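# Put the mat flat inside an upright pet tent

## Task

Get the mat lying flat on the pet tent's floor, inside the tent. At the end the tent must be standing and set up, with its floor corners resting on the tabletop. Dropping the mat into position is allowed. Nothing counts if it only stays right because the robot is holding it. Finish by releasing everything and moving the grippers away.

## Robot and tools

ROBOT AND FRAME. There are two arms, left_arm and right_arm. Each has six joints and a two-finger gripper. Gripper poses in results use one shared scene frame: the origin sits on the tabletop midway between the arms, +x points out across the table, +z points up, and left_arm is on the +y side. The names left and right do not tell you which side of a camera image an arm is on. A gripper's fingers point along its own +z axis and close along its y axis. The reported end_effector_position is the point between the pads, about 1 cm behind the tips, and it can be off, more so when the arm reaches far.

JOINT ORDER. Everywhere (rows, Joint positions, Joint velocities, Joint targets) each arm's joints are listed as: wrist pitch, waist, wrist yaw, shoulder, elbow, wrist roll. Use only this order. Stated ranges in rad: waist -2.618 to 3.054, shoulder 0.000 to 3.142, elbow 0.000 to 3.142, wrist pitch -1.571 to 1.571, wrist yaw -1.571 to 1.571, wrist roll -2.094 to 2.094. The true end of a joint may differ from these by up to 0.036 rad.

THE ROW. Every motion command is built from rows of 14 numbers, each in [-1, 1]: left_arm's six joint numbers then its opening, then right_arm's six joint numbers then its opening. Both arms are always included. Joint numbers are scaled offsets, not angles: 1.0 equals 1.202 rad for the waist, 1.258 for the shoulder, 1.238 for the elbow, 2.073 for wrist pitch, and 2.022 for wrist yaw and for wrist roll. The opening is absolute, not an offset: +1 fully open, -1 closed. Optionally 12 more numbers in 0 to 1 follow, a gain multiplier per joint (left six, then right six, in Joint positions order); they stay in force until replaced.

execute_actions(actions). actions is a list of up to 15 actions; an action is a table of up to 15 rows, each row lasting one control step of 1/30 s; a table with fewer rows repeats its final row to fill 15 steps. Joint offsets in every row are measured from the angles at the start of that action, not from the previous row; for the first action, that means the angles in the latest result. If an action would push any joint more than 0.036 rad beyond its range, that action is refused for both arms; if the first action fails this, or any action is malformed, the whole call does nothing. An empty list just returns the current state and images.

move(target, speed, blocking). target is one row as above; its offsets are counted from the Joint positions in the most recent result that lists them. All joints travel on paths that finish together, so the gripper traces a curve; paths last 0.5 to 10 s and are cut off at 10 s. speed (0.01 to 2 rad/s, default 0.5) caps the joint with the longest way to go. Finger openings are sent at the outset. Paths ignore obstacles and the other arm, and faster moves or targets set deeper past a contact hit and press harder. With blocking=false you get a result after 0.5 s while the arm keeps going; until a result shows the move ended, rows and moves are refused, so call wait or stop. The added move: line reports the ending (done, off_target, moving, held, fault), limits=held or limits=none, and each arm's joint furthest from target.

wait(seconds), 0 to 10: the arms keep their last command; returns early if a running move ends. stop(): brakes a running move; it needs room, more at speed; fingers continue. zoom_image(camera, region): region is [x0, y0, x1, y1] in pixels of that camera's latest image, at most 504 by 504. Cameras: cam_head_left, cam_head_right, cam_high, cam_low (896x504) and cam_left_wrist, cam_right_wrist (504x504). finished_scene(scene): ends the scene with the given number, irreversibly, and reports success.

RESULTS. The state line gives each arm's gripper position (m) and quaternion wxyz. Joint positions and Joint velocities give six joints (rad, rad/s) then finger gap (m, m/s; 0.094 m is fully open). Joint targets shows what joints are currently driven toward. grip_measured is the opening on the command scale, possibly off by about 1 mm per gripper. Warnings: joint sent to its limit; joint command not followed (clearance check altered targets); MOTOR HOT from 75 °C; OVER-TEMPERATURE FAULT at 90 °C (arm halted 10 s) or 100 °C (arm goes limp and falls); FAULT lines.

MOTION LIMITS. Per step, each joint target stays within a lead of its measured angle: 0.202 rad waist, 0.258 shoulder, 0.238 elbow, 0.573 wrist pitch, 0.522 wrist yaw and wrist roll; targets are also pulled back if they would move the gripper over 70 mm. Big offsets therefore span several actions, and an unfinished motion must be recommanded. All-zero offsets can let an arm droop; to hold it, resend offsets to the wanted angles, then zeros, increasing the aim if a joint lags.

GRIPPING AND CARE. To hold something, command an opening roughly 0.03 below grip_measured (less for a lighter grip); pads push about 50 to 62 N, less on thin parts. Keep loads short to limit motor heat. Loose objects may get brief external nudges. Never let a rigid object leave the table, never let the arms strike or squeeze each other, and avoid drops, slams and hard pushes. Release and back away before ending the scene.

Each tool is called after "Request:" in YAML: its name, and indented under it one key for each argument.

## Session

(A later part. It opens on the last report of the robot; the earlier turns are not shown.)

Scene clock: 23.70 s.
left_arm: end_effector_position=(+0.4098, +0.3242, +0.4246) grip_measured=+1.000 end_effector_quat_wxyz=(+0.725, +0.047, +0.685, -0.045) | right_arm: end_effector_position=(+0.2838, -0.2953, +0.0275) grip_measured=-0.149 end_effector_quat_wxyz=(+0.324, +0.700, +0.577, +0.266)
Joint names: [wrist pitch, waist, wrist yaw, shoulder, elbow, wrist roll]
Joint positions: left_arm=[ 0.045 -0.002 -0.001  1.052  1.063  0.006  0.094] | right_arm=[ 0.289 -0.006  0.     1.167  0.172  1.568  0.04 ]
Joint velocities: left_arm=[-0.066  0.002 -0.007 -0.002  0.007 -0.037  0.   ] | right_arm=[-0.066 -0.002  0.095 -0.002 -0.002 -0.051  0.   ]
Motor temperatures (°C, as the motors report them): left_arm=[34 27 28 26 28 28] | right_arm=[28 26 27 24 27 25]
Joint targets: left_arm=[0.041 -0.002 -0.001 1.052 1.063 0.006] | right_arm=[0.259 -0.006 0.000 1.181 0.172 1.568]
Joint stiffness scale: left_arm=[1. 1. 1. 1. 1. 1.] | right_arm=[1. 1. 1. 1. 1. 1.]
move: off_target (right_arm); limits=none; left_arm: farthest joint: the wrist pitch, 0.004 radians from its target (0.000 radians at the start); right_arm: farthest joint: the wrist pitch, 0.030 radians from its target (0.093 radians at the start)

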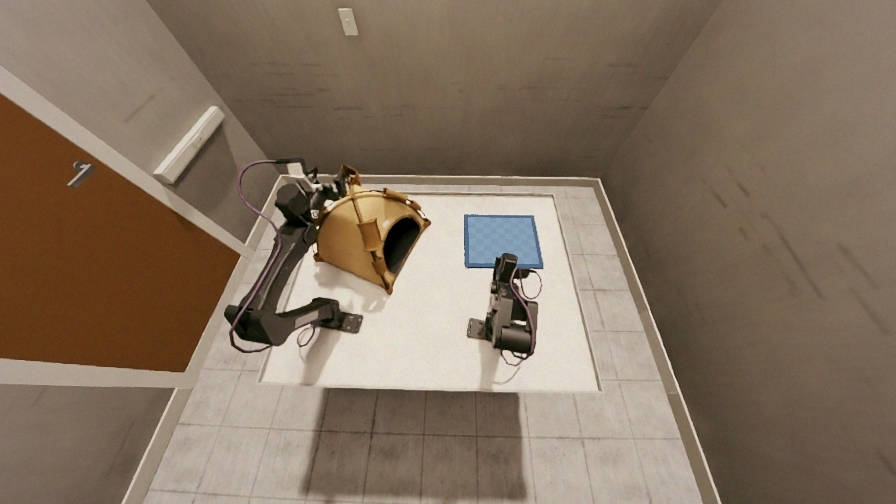

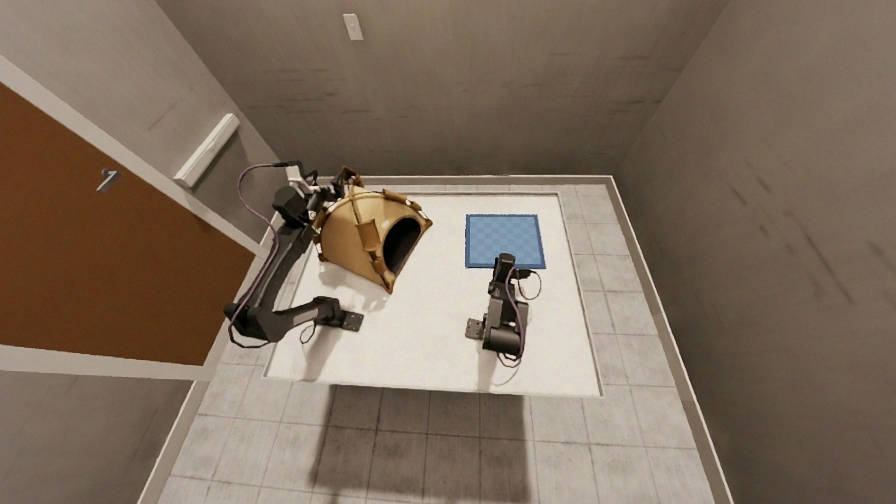

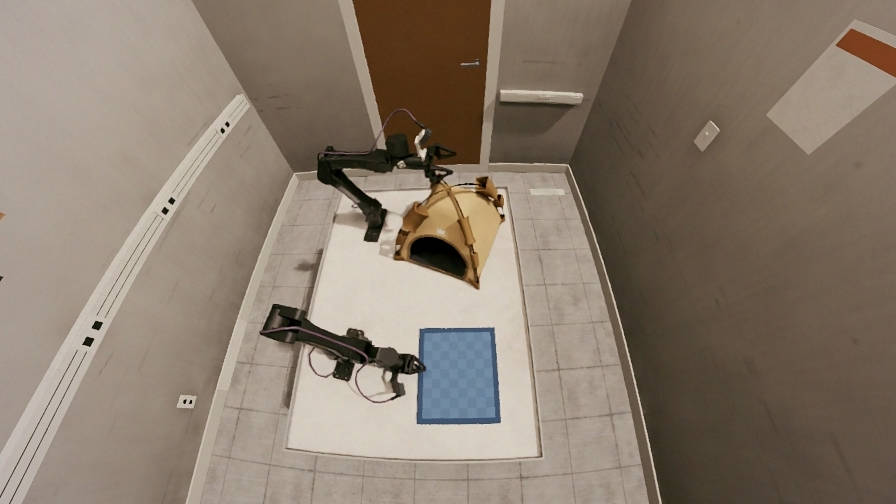

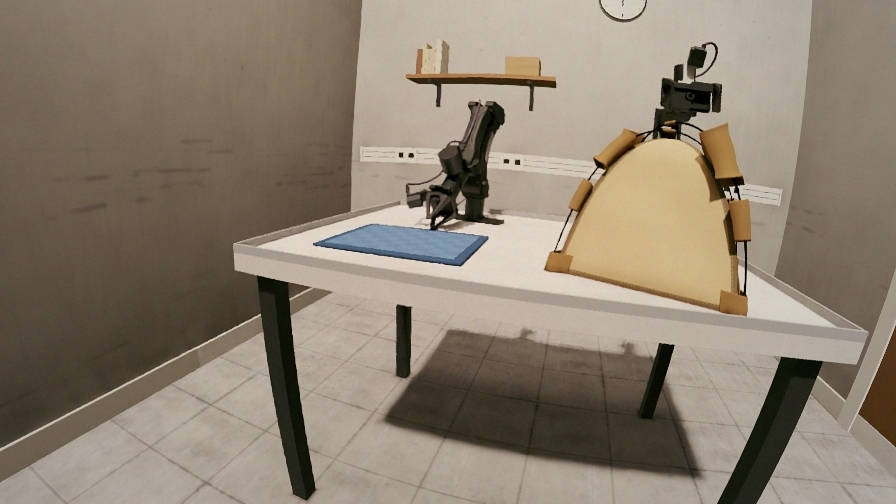

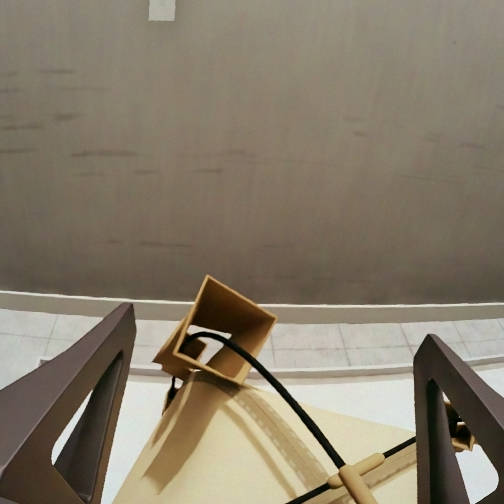

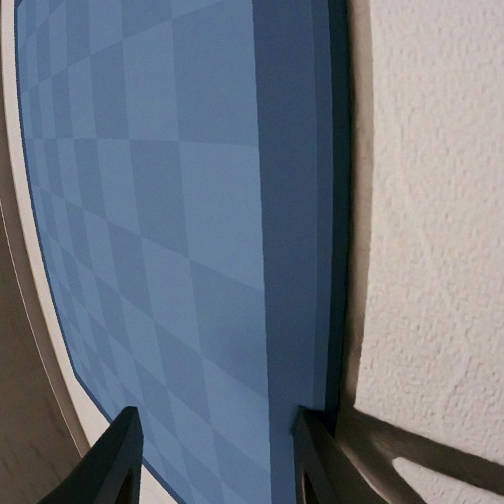

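Request:
move:
  target: [0,0,0,0,0,0,1,-0.09,0,0,-0.13,0,0,-0.15]
  speed: 0.3

Request:
move:
  target: [0,0,0,0,0,0,1,-0.03,0,0,0.02,0,0,-0.15]
  speed: 0.15

Scene clock: 25.50 s.
left_arm: end_effector_position=(+0.4098, +0.3242, +0.4255) grip_measured=+1.000 end_effector_quat_wxyz=(+0.727, +0.047, +0.684, -0.045) | right_arm: end_effector_position=(+0.2673, -0.2920, +0.0312) grip_measured=-0.149 end_effector_quat_wxyz=(+0.311, +0.706, +0.582, +0.255)
Joint names: [wrist pitch, waist, wrist yaw, shoulder, elbow, wrist roll]
Joint positions: left_arm=[ 0.049 -0.002 -0.001  1.052  1.063  0.006  0.094] | right_arm=[ 0.111 -0.006  0.     1.026  0.172  1.568  0.04 ]
Joint velocities: left_arm=[ 0.022 -0.012  0.066  0.002  0.012  0.007  0.   ] | right_arm=[-0.022  0.002  0.066 -0.022 -0.007 -0.095  0.001]
Motor temperatures (°C, as the motors report them): left_arm=[34 27 28 26 28 28] | right_arm=[28 26 27 24 27 25]
Joint targets: left_arm=[0.045 -0.002 -0.001 1.052 1.063 0.006] | right_arm=[0.103 -0.006 0.000 1.003 0.172 1.568]
Joint stiffness scale: left_arm=[1. 1. 1. 1. 1. 1.] | right_arm=[1. 1. 1. 1. 1. 1.]
move: off_target (right_arm); limits=none; left_arm: farthest joint: the wrist pitch, 0.004 radians from its target (0.000 radians at the start); right_arm: farthest joint: the shoulder, 0.022 radians from its target (0.163 radians at the start)

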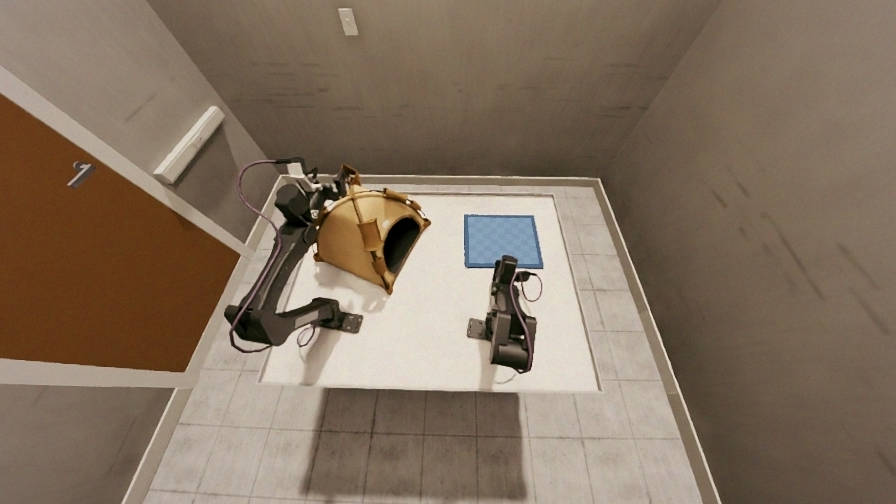

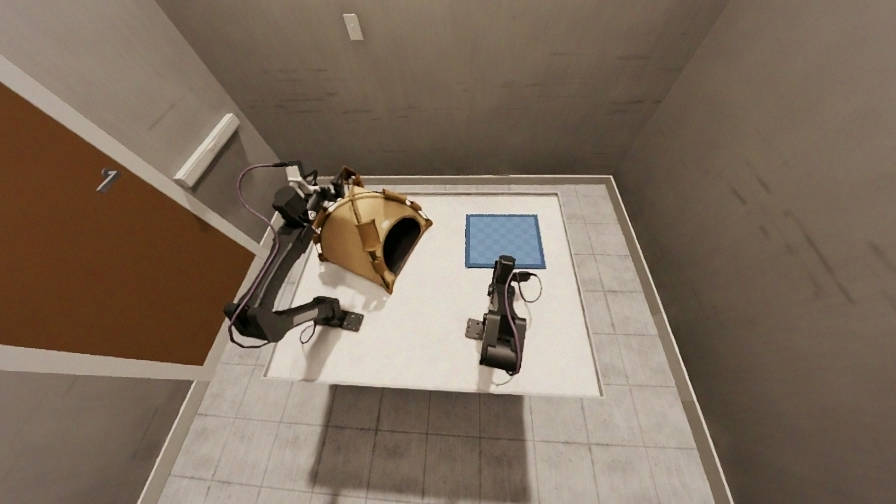

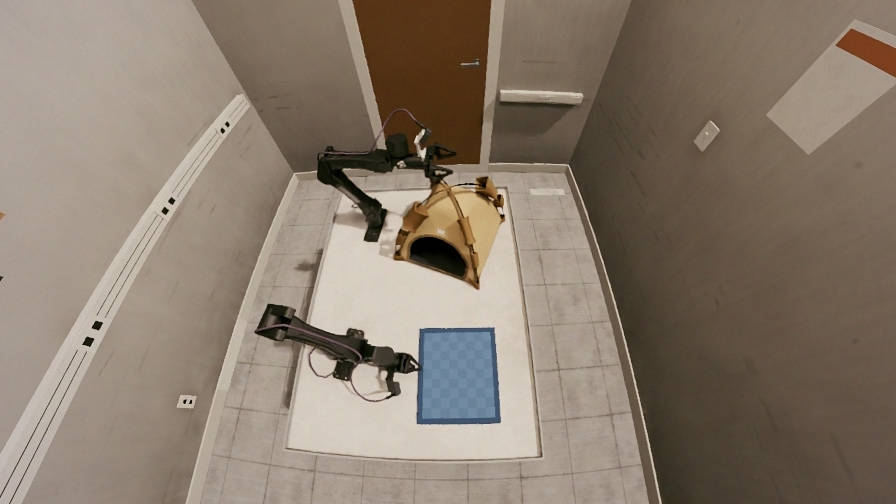

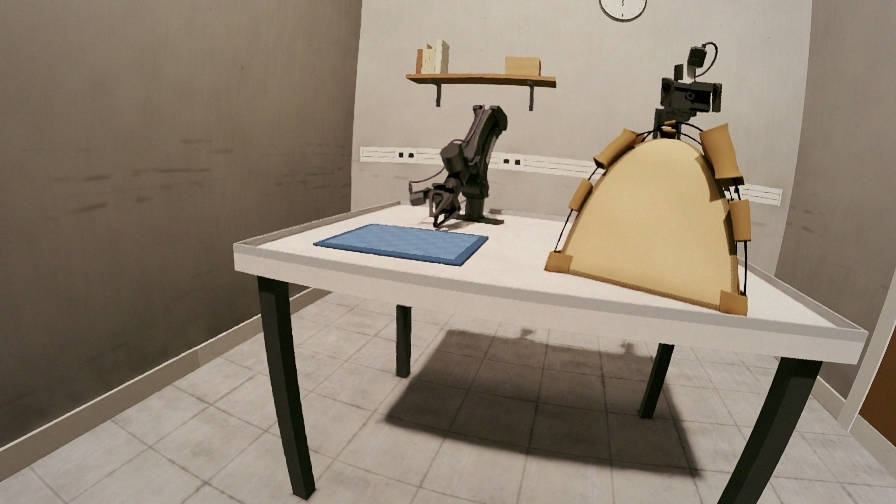

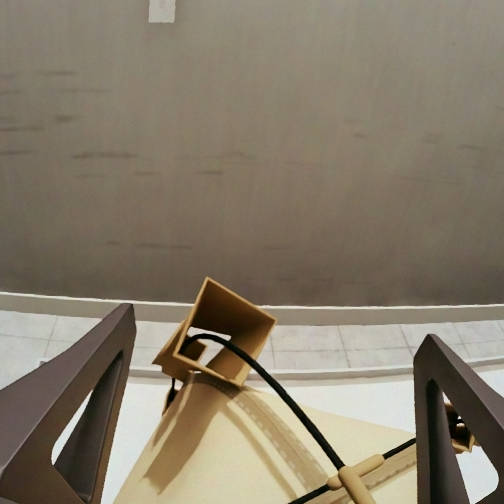

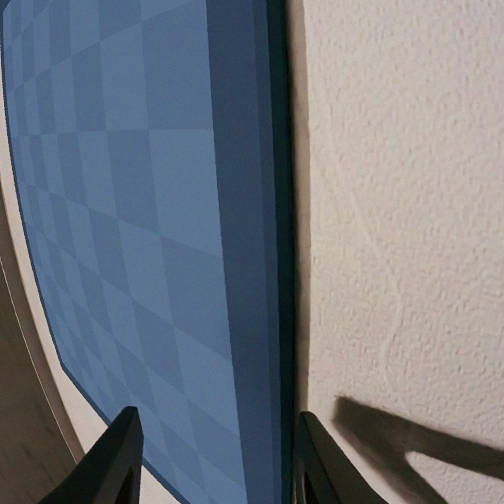

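Scene clock: 26.27 s.
left_arm: end_effector_position=(+0.4097, +0.3242, +0.4265) grip_measured=+1.000 end_effector_quat_wxyz=(+0.728, +0.047, +0.683, -0.045) | right_arm: end_effector_position=(+0.2587, -0.2903, +0.0201) grip_measured=-0.149 end_effector_quat_wxyz=(+0.291, +0.715, +0.589, +0.239)
Joint names: [wrist pitch, waist, wrist yaw, shoulder, elbow, wrist roll]
Joint positions: left_arm=[ 0.053 -0.002 -0.001  1.052  1.063  0.006  0.094] | right_arm=[ 0.068 -0.006  0.     1.039  0.172  1.569  0.04 ]
Joint velocities: left_arm=[-0.037 -0.007  0.007  0.007 -0.012 -0.007  0.   ] | right_arm=[-0.022  0.002 -0.051 -0.002  0.002 -0.037  0.   ]
Motor temperatures (°C, as the motors report them): left_arm=[34 27 28 26 28 28] | right_arm=[28 26 27 24 27 25]
Joint targets: left_arm=[0.049 -0.002 -0.001 1.052 1.063 0.006] | right_arm=[0.049 -0.006 0.000 1.051 0.172 1.569]
Joint stiffness scale: left_arm=[1. 1. 1. 1. 1. 1.] | right_arm=[1. 1. 1. 1. 1. 1.]
move: done; limits=none; left_arm: farthest joint: the wrist pitch, 0.004 radians from its target (0.000 radians at the start); right_arm: farthest joint: the wrist pitch, 0.019 radians from its target (0.062 radians at the start)

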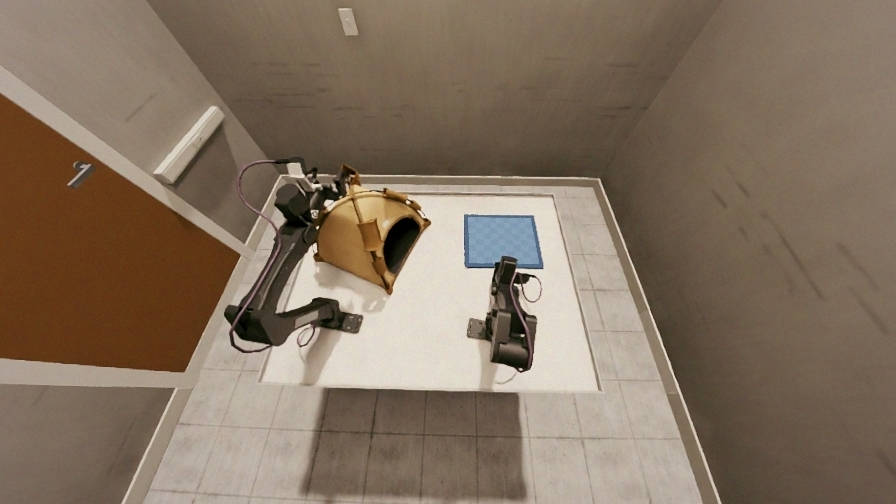

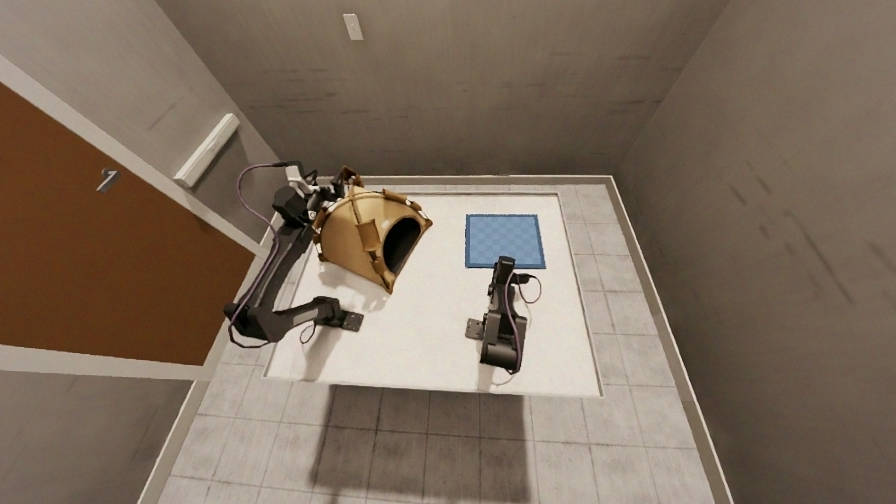

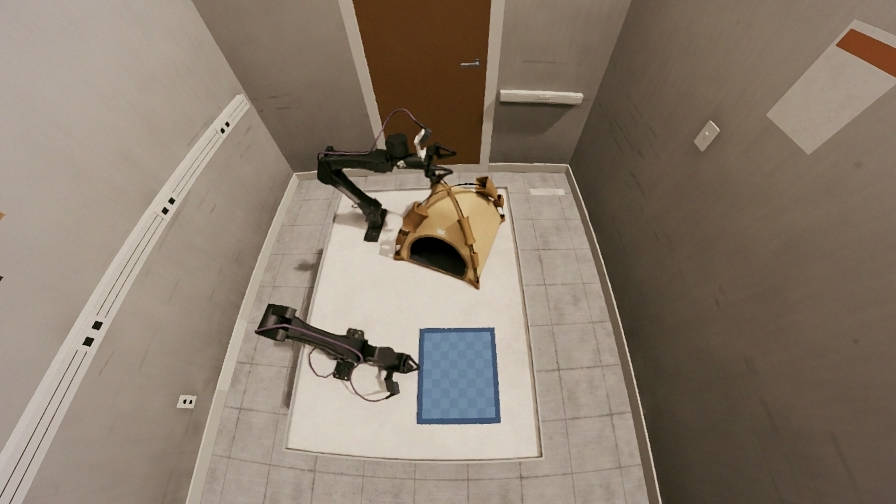

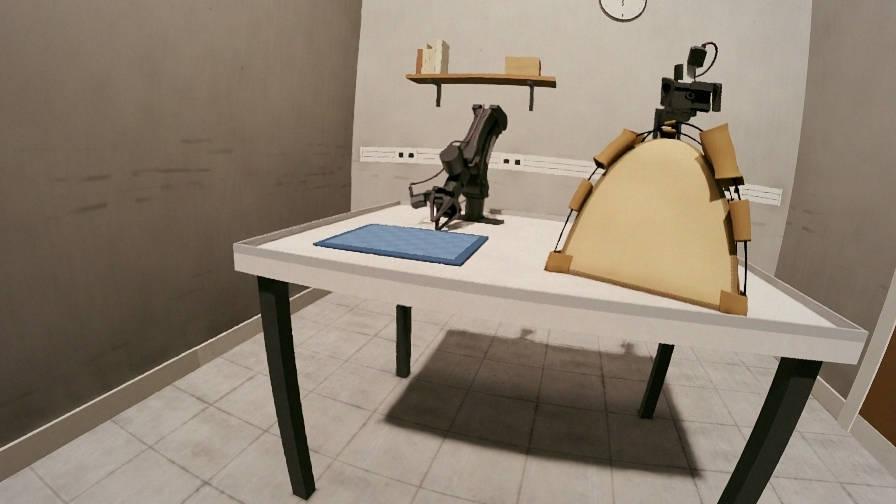

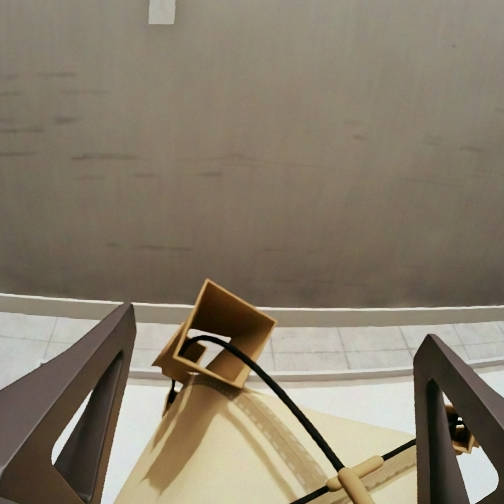

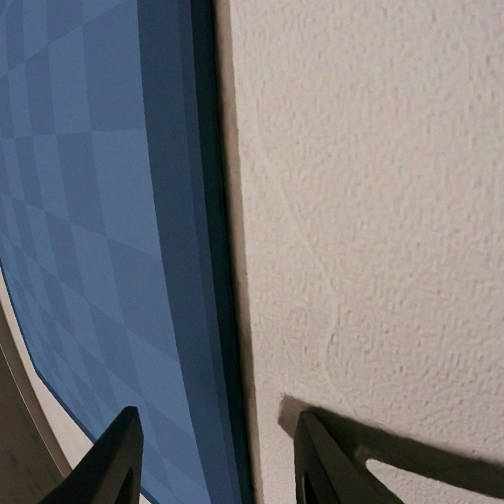

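Request:
move:
  target: [0,0,0,0,0,0,1,0.305,0,0,0.39,0.025,0,-0.15]
  speed: 0.4

Request:
zoom_image:
  camera: "cam_low"
  region: [300, 150, 520, 280]

Scene clock: 28.73 s.
left_arm: end_effector_position=(+0.4096, +0.3242, +0.4274) grip_measured=+1.000 end_effector_quat_wxyz=(+0.729, +0.046, +0.681, -0.045) | right_arm: end_effector_position=(+0.3217, -0.3027, +0.0203) grip_measured=-0.149 end_effector_quat_wxyz=(+0.363, +0.681, +0.562, +0.298)
Joint names: [wrist pitch, waist, wrist yaw, shoulder, elbow, wrist roll]
Joint positions: left_arm=[ 0.057 -0.002 -0.001  1.052  1.063  0.006  0.094] | right_arm=[ 0.728 -0.006  0.     1.508  0.186  1.569  0.04 ]
Joint velocities: left_arm=[-0.022  0.002  0.022 -0.012  0.002  0.037  0.   ] | right_arm=[-0.022  0.007  0.007  0.007 -0.007 -0.051 -0.   ]
Motor temperatures (°C, as the motors report them): left_arm=[34 27 28 26 28 28] | right_arm=[28 26 27 24 27 25]
Joint targets: left_arm=[0.053 -0.002 -0.001 1.052 1.063 0.006] | right_arm=[0.700 -0.006 0.000 1.529 0.203 1.569]
Joint stiffness scale: left_arm=[1. 1. 1. 1. 1. 1.] | right_arm=[1. 1. 1. 1. 1. 1.]
move: off_target (right_arm); limits=none; left_arm: farthest joint: the wrist pitch, 0.004 radians from its target (0.000 radians at the start); right_arm: farthest joint: the wrist pitch, 0.028 radians from its target (0.632 radians at the start)

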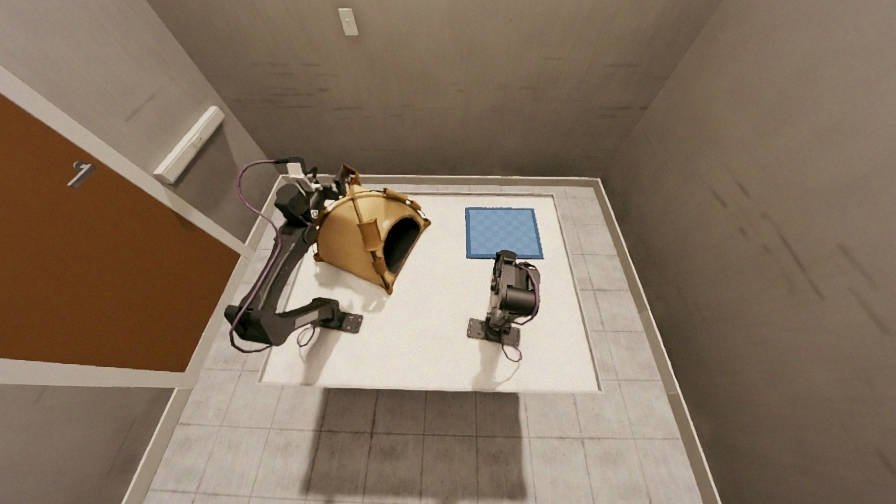

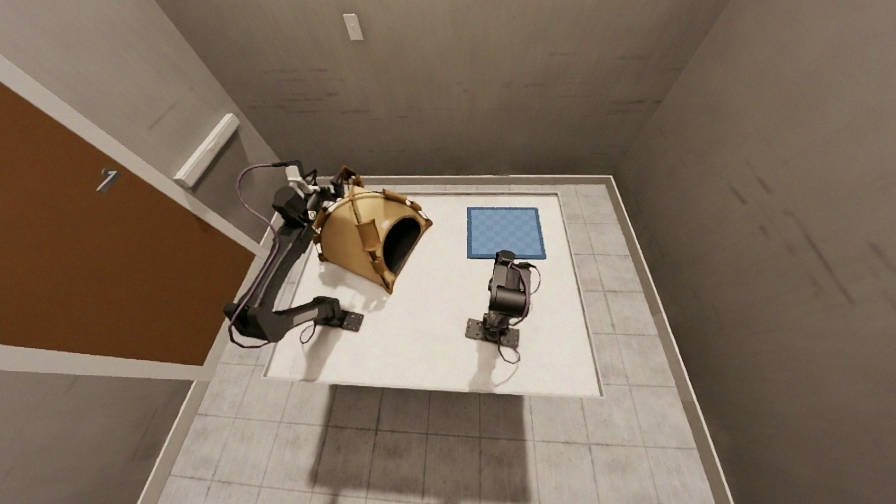

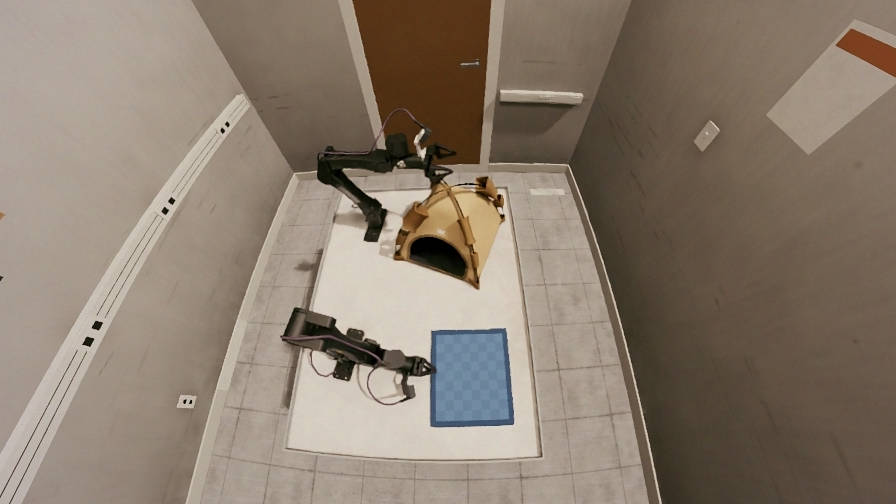

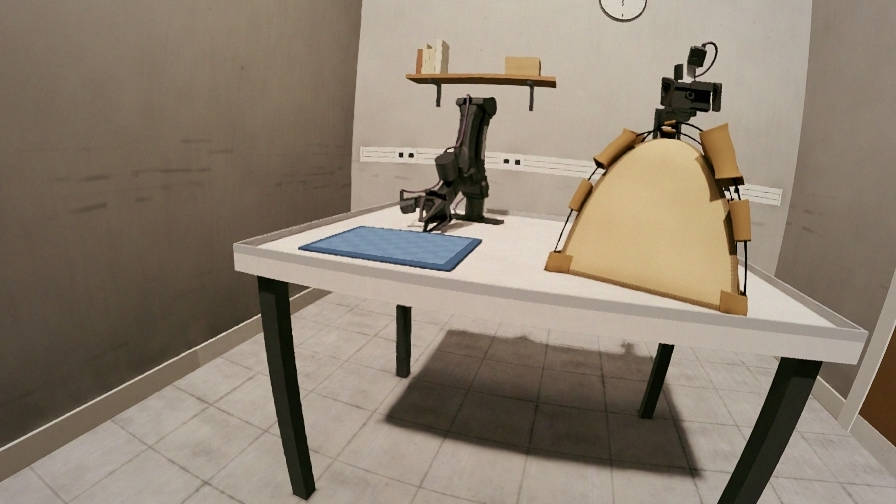

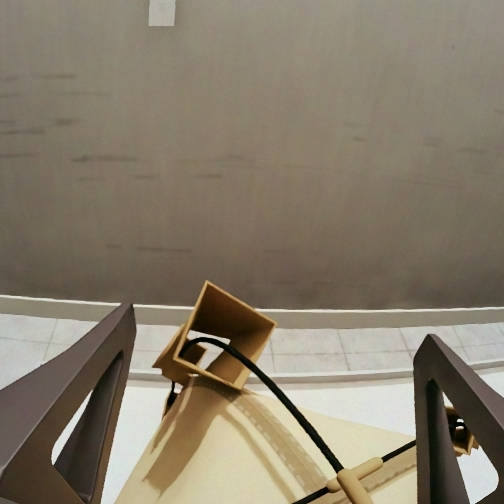

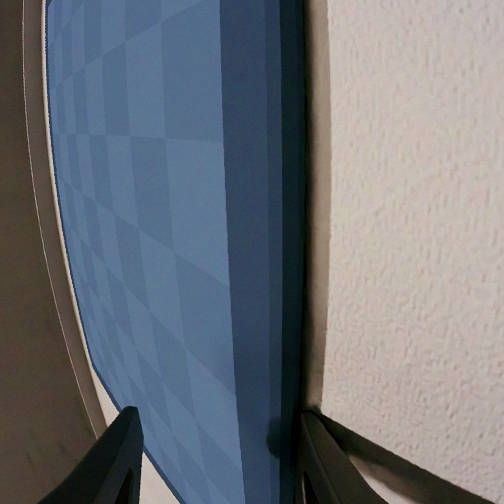

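Region (300, 150, 520, 280) of cam_low's 896x504 image, scaled by 2.291, with more detail than that image has; it fills the top 298 rows of this view, and the rest is white.

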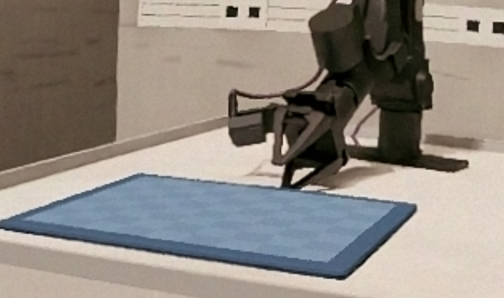

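Request:
move:
  target: [0,0,0,0,0,0,1,0.045,0,0,0.19,0.13,0,-0.15]
  speed: 0.3

Request:
move:
  target: [0,0,0,0,0,0,1,0.065,0,0,0.19,0.135,0,-0.15]
  speed: 0.2

Request:
zoom_image:
  camera: "cam_low"
  region: [260, 150, 520, 300]

Scene clock: 30.53 s.
left_arm: end_effector_position=(+0.4096, +0.3242, +0.4285) grip_measured=+1.000 end_effector_quat_wxyz=(+0.731, +0.046, +0.680, -0.045) | right_arm: end_effector_position=(+0.3677, -0.3118, +0.0202) grip_measured=-0.149 end_effector_quat_wxyz=(+0.380, +0.672, +0.554, +0.312)
Joint names: [wrist pitch, waist, wrist yaw, shoulder, elbow, wrist roll]
Joint positions: left_arm=[ 0.061 -0.002 -0.001  1.052  1.063  0.006  0.094] | right_arm=[ 0.854 -0.006  0.     1.724  0.328  1.569  0.04 ]
Joint velocities: left_arm=[ 0.022 -0.022 -0.066 -0.012 -0.007  0.037  0.   ] | right_arm=[-0.007 -0.002  0.022 -0.002 -0.017 -0.037 -0.001]
Motor temperatures (°C, as the motors report them): left_arm=[35 27 28 26 28 28] | right_arm=[28 26 27 24 27 25]
Joint targets: left_arm=[0.057 -0.002 -0.001 1.052 1.063 0.006] | right_arm=[0.821 -0.006 0.000 1.747 0.347 1.569]
Joint stiffness scale: left_arm=[1. 1. 1. 1. 1. 1.] | right_arm=[1. 1. 1. 1. 1. 1.]
move: off_target (right_arm); limits=none; left_arm: farthest joint: the wrist pitch, 0.004 radians from its target (0.000 radians at the start); right_arm: farthest joint: the wrist pitch, 0.033 radians from its target (0.093 radians at the start)

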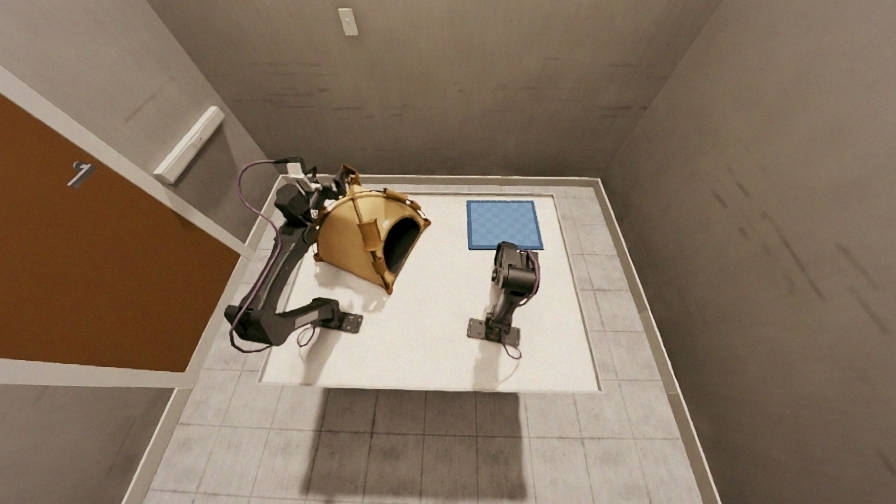

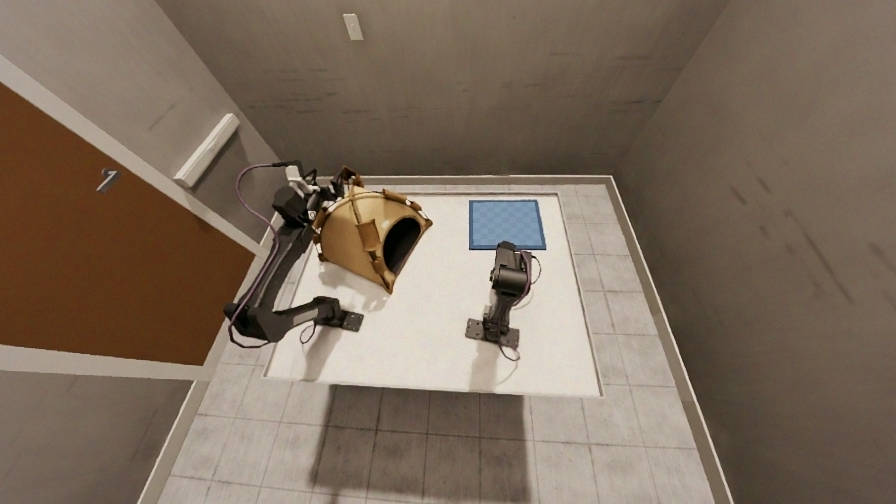

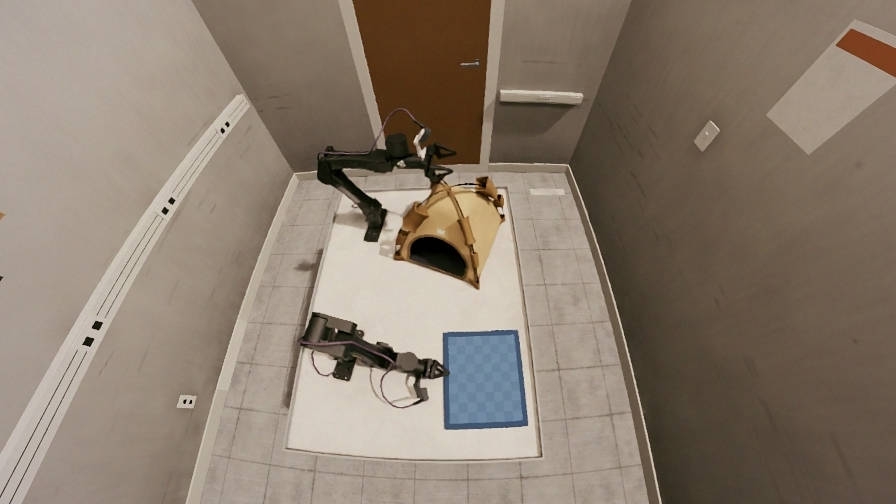

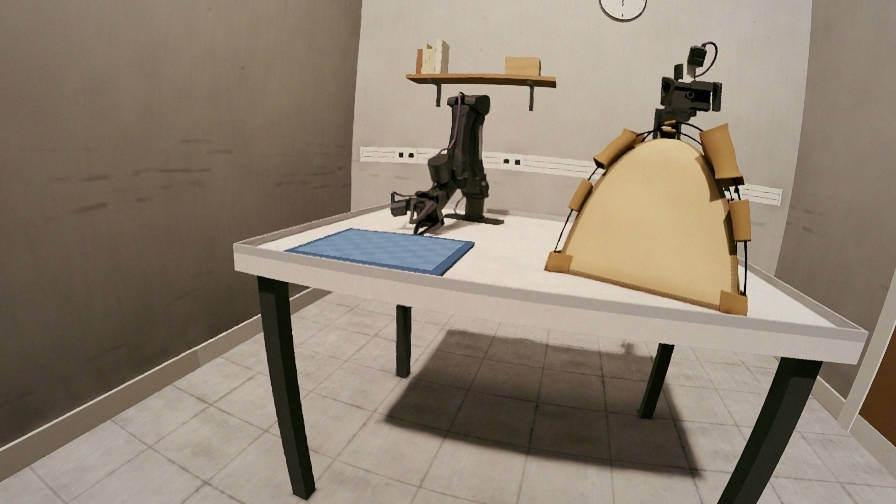

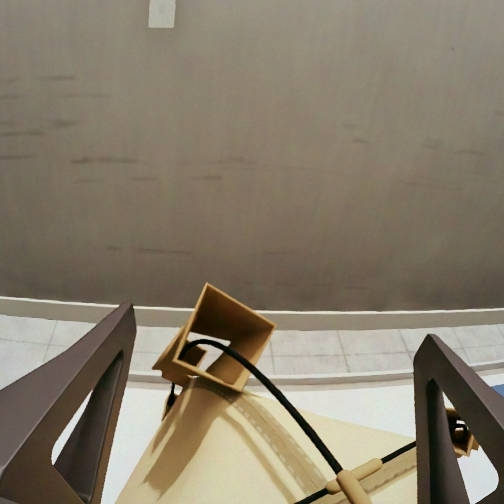

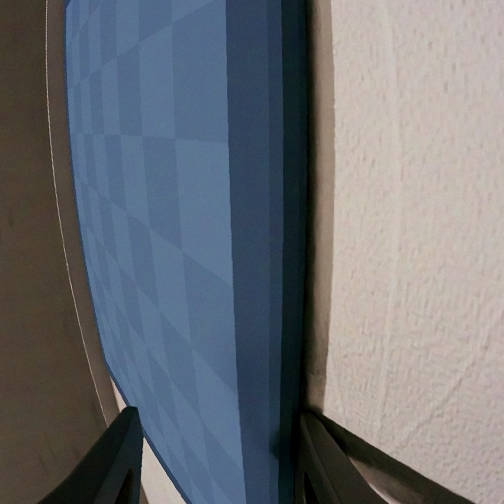

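Scene clock: 32.13 s.
left_arm: end_effector_position=(+0.4095, +0.3242, +0.4294) grip_measured=+1.000 end_effector_quat_wxyz=(+0.732, +0.046, +0.678, -0.045) | right_arm: end_effector_position=(+0.4171, -0.3215, +0.0205) grip_measured=-0.149 end_effector_quat_wxyz=(+0.413, +0.653, +0.538, +0.339)
Joint names: [wrist pitch, waist, wrist yaw, shoulder, elbow, wrist roll]
Joint positions: left_arm=[ 0.065 -0.002 -0.001  1.052  1.063  0.006  0.094] | right_arm=[ 1.022 -0.006  0.     1.941  0.475  1.569  0.04 ]
Joint velocities: left_arm=[-0.022 -0.002 -0.066 -0.007  0.017  0.037  0.   ] | right_arm=[-0.037 -0.012  0.007  0.002  0.007 -0.007  0.   ]
Motor temperatures (°C, as the motors report them): left_arm=[35 27 28 26 29 28] | right_arm=[29 26 27 24 27 25]
Joint targets: left_arm=[0.061 -0.002 -0.001 1.052 1.063 0.006] | right_arm=[0.989 -0.006 0.000 1.963 0.495 1.569]
Joint stiffness scale: left_arm=[1. 1. 1. 1. 1. 1.] | right_arm=[1. 1. 1. 1. 1. 1.]
move: off_target (right_arm); limits=none; left_arm: farthest joint: the wrist pitch, 0.004 radians from its target (0.000 radians at the start); right_arm: farthest joint: the wrist pitch, 0.033 radians from its target (0.135 radians at the start)

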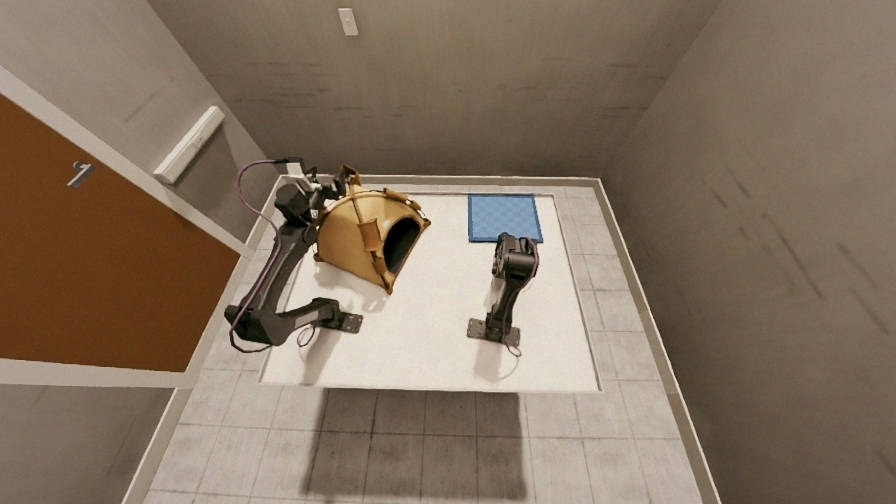

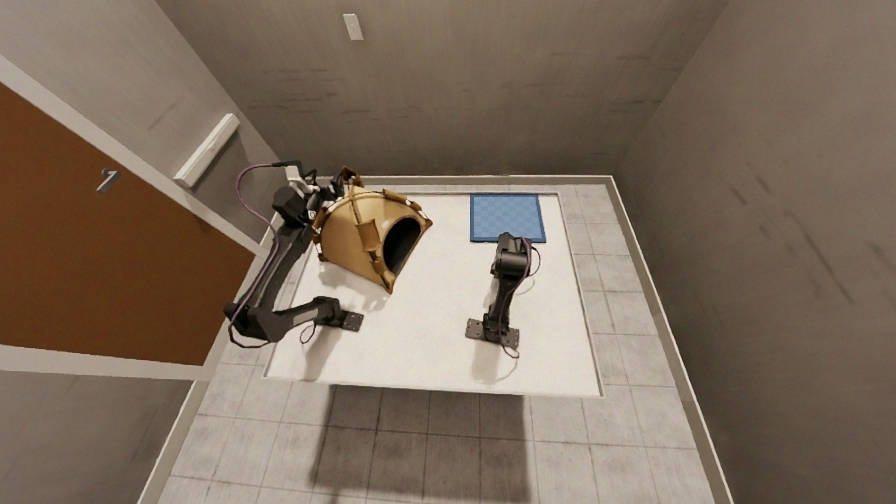

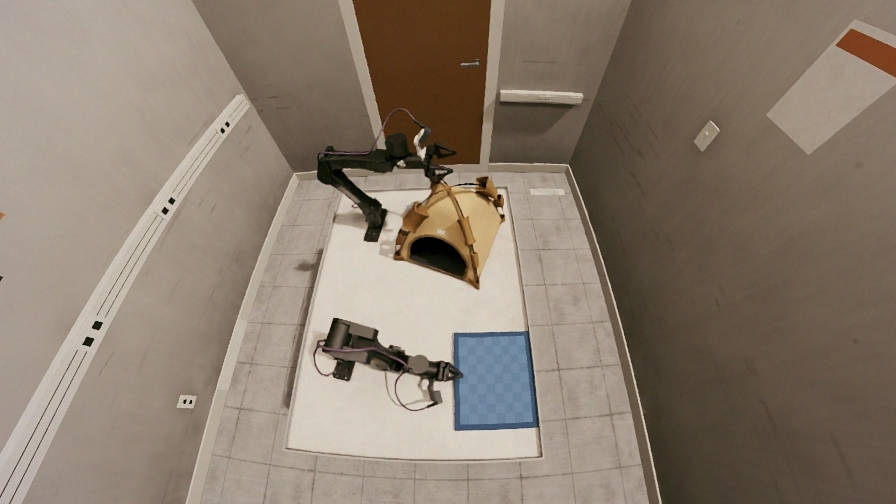

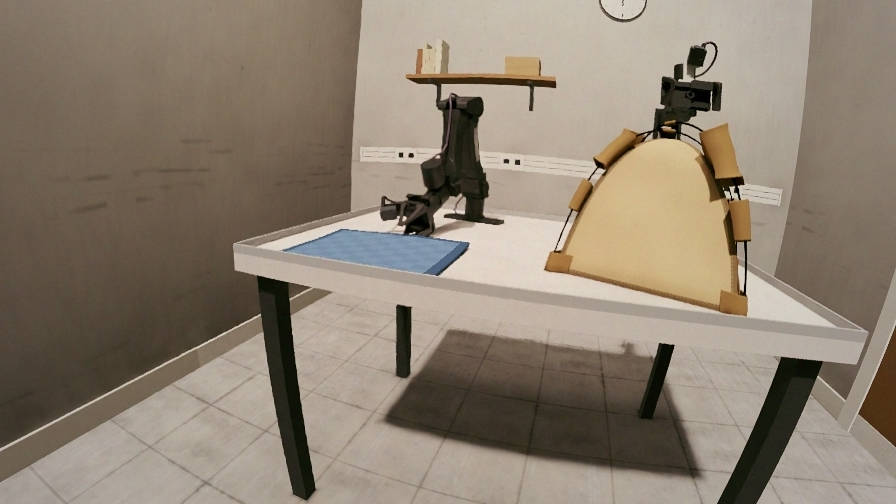

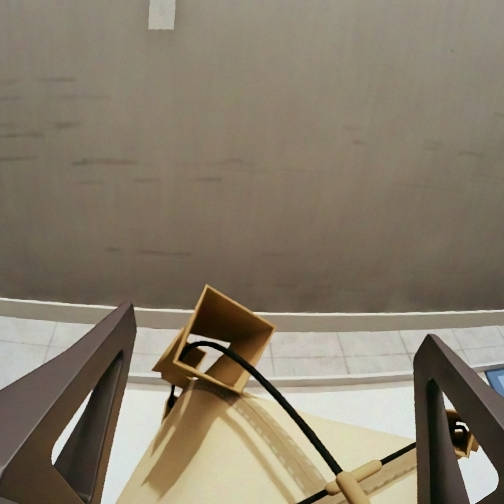

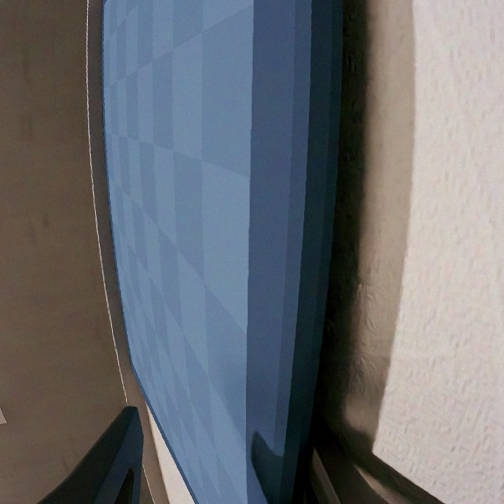

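Region (260, 150, 520, 300) of cam_low's 896x504 image, scaled by 1.938, with more detail than that image has; it fills the top 291 rows of this view, and the rest is white.

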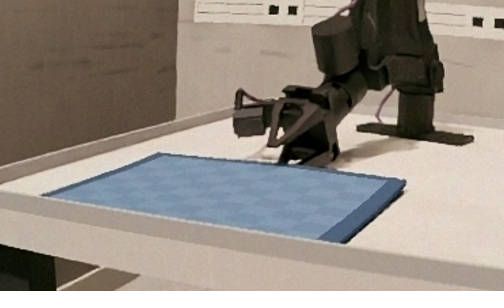

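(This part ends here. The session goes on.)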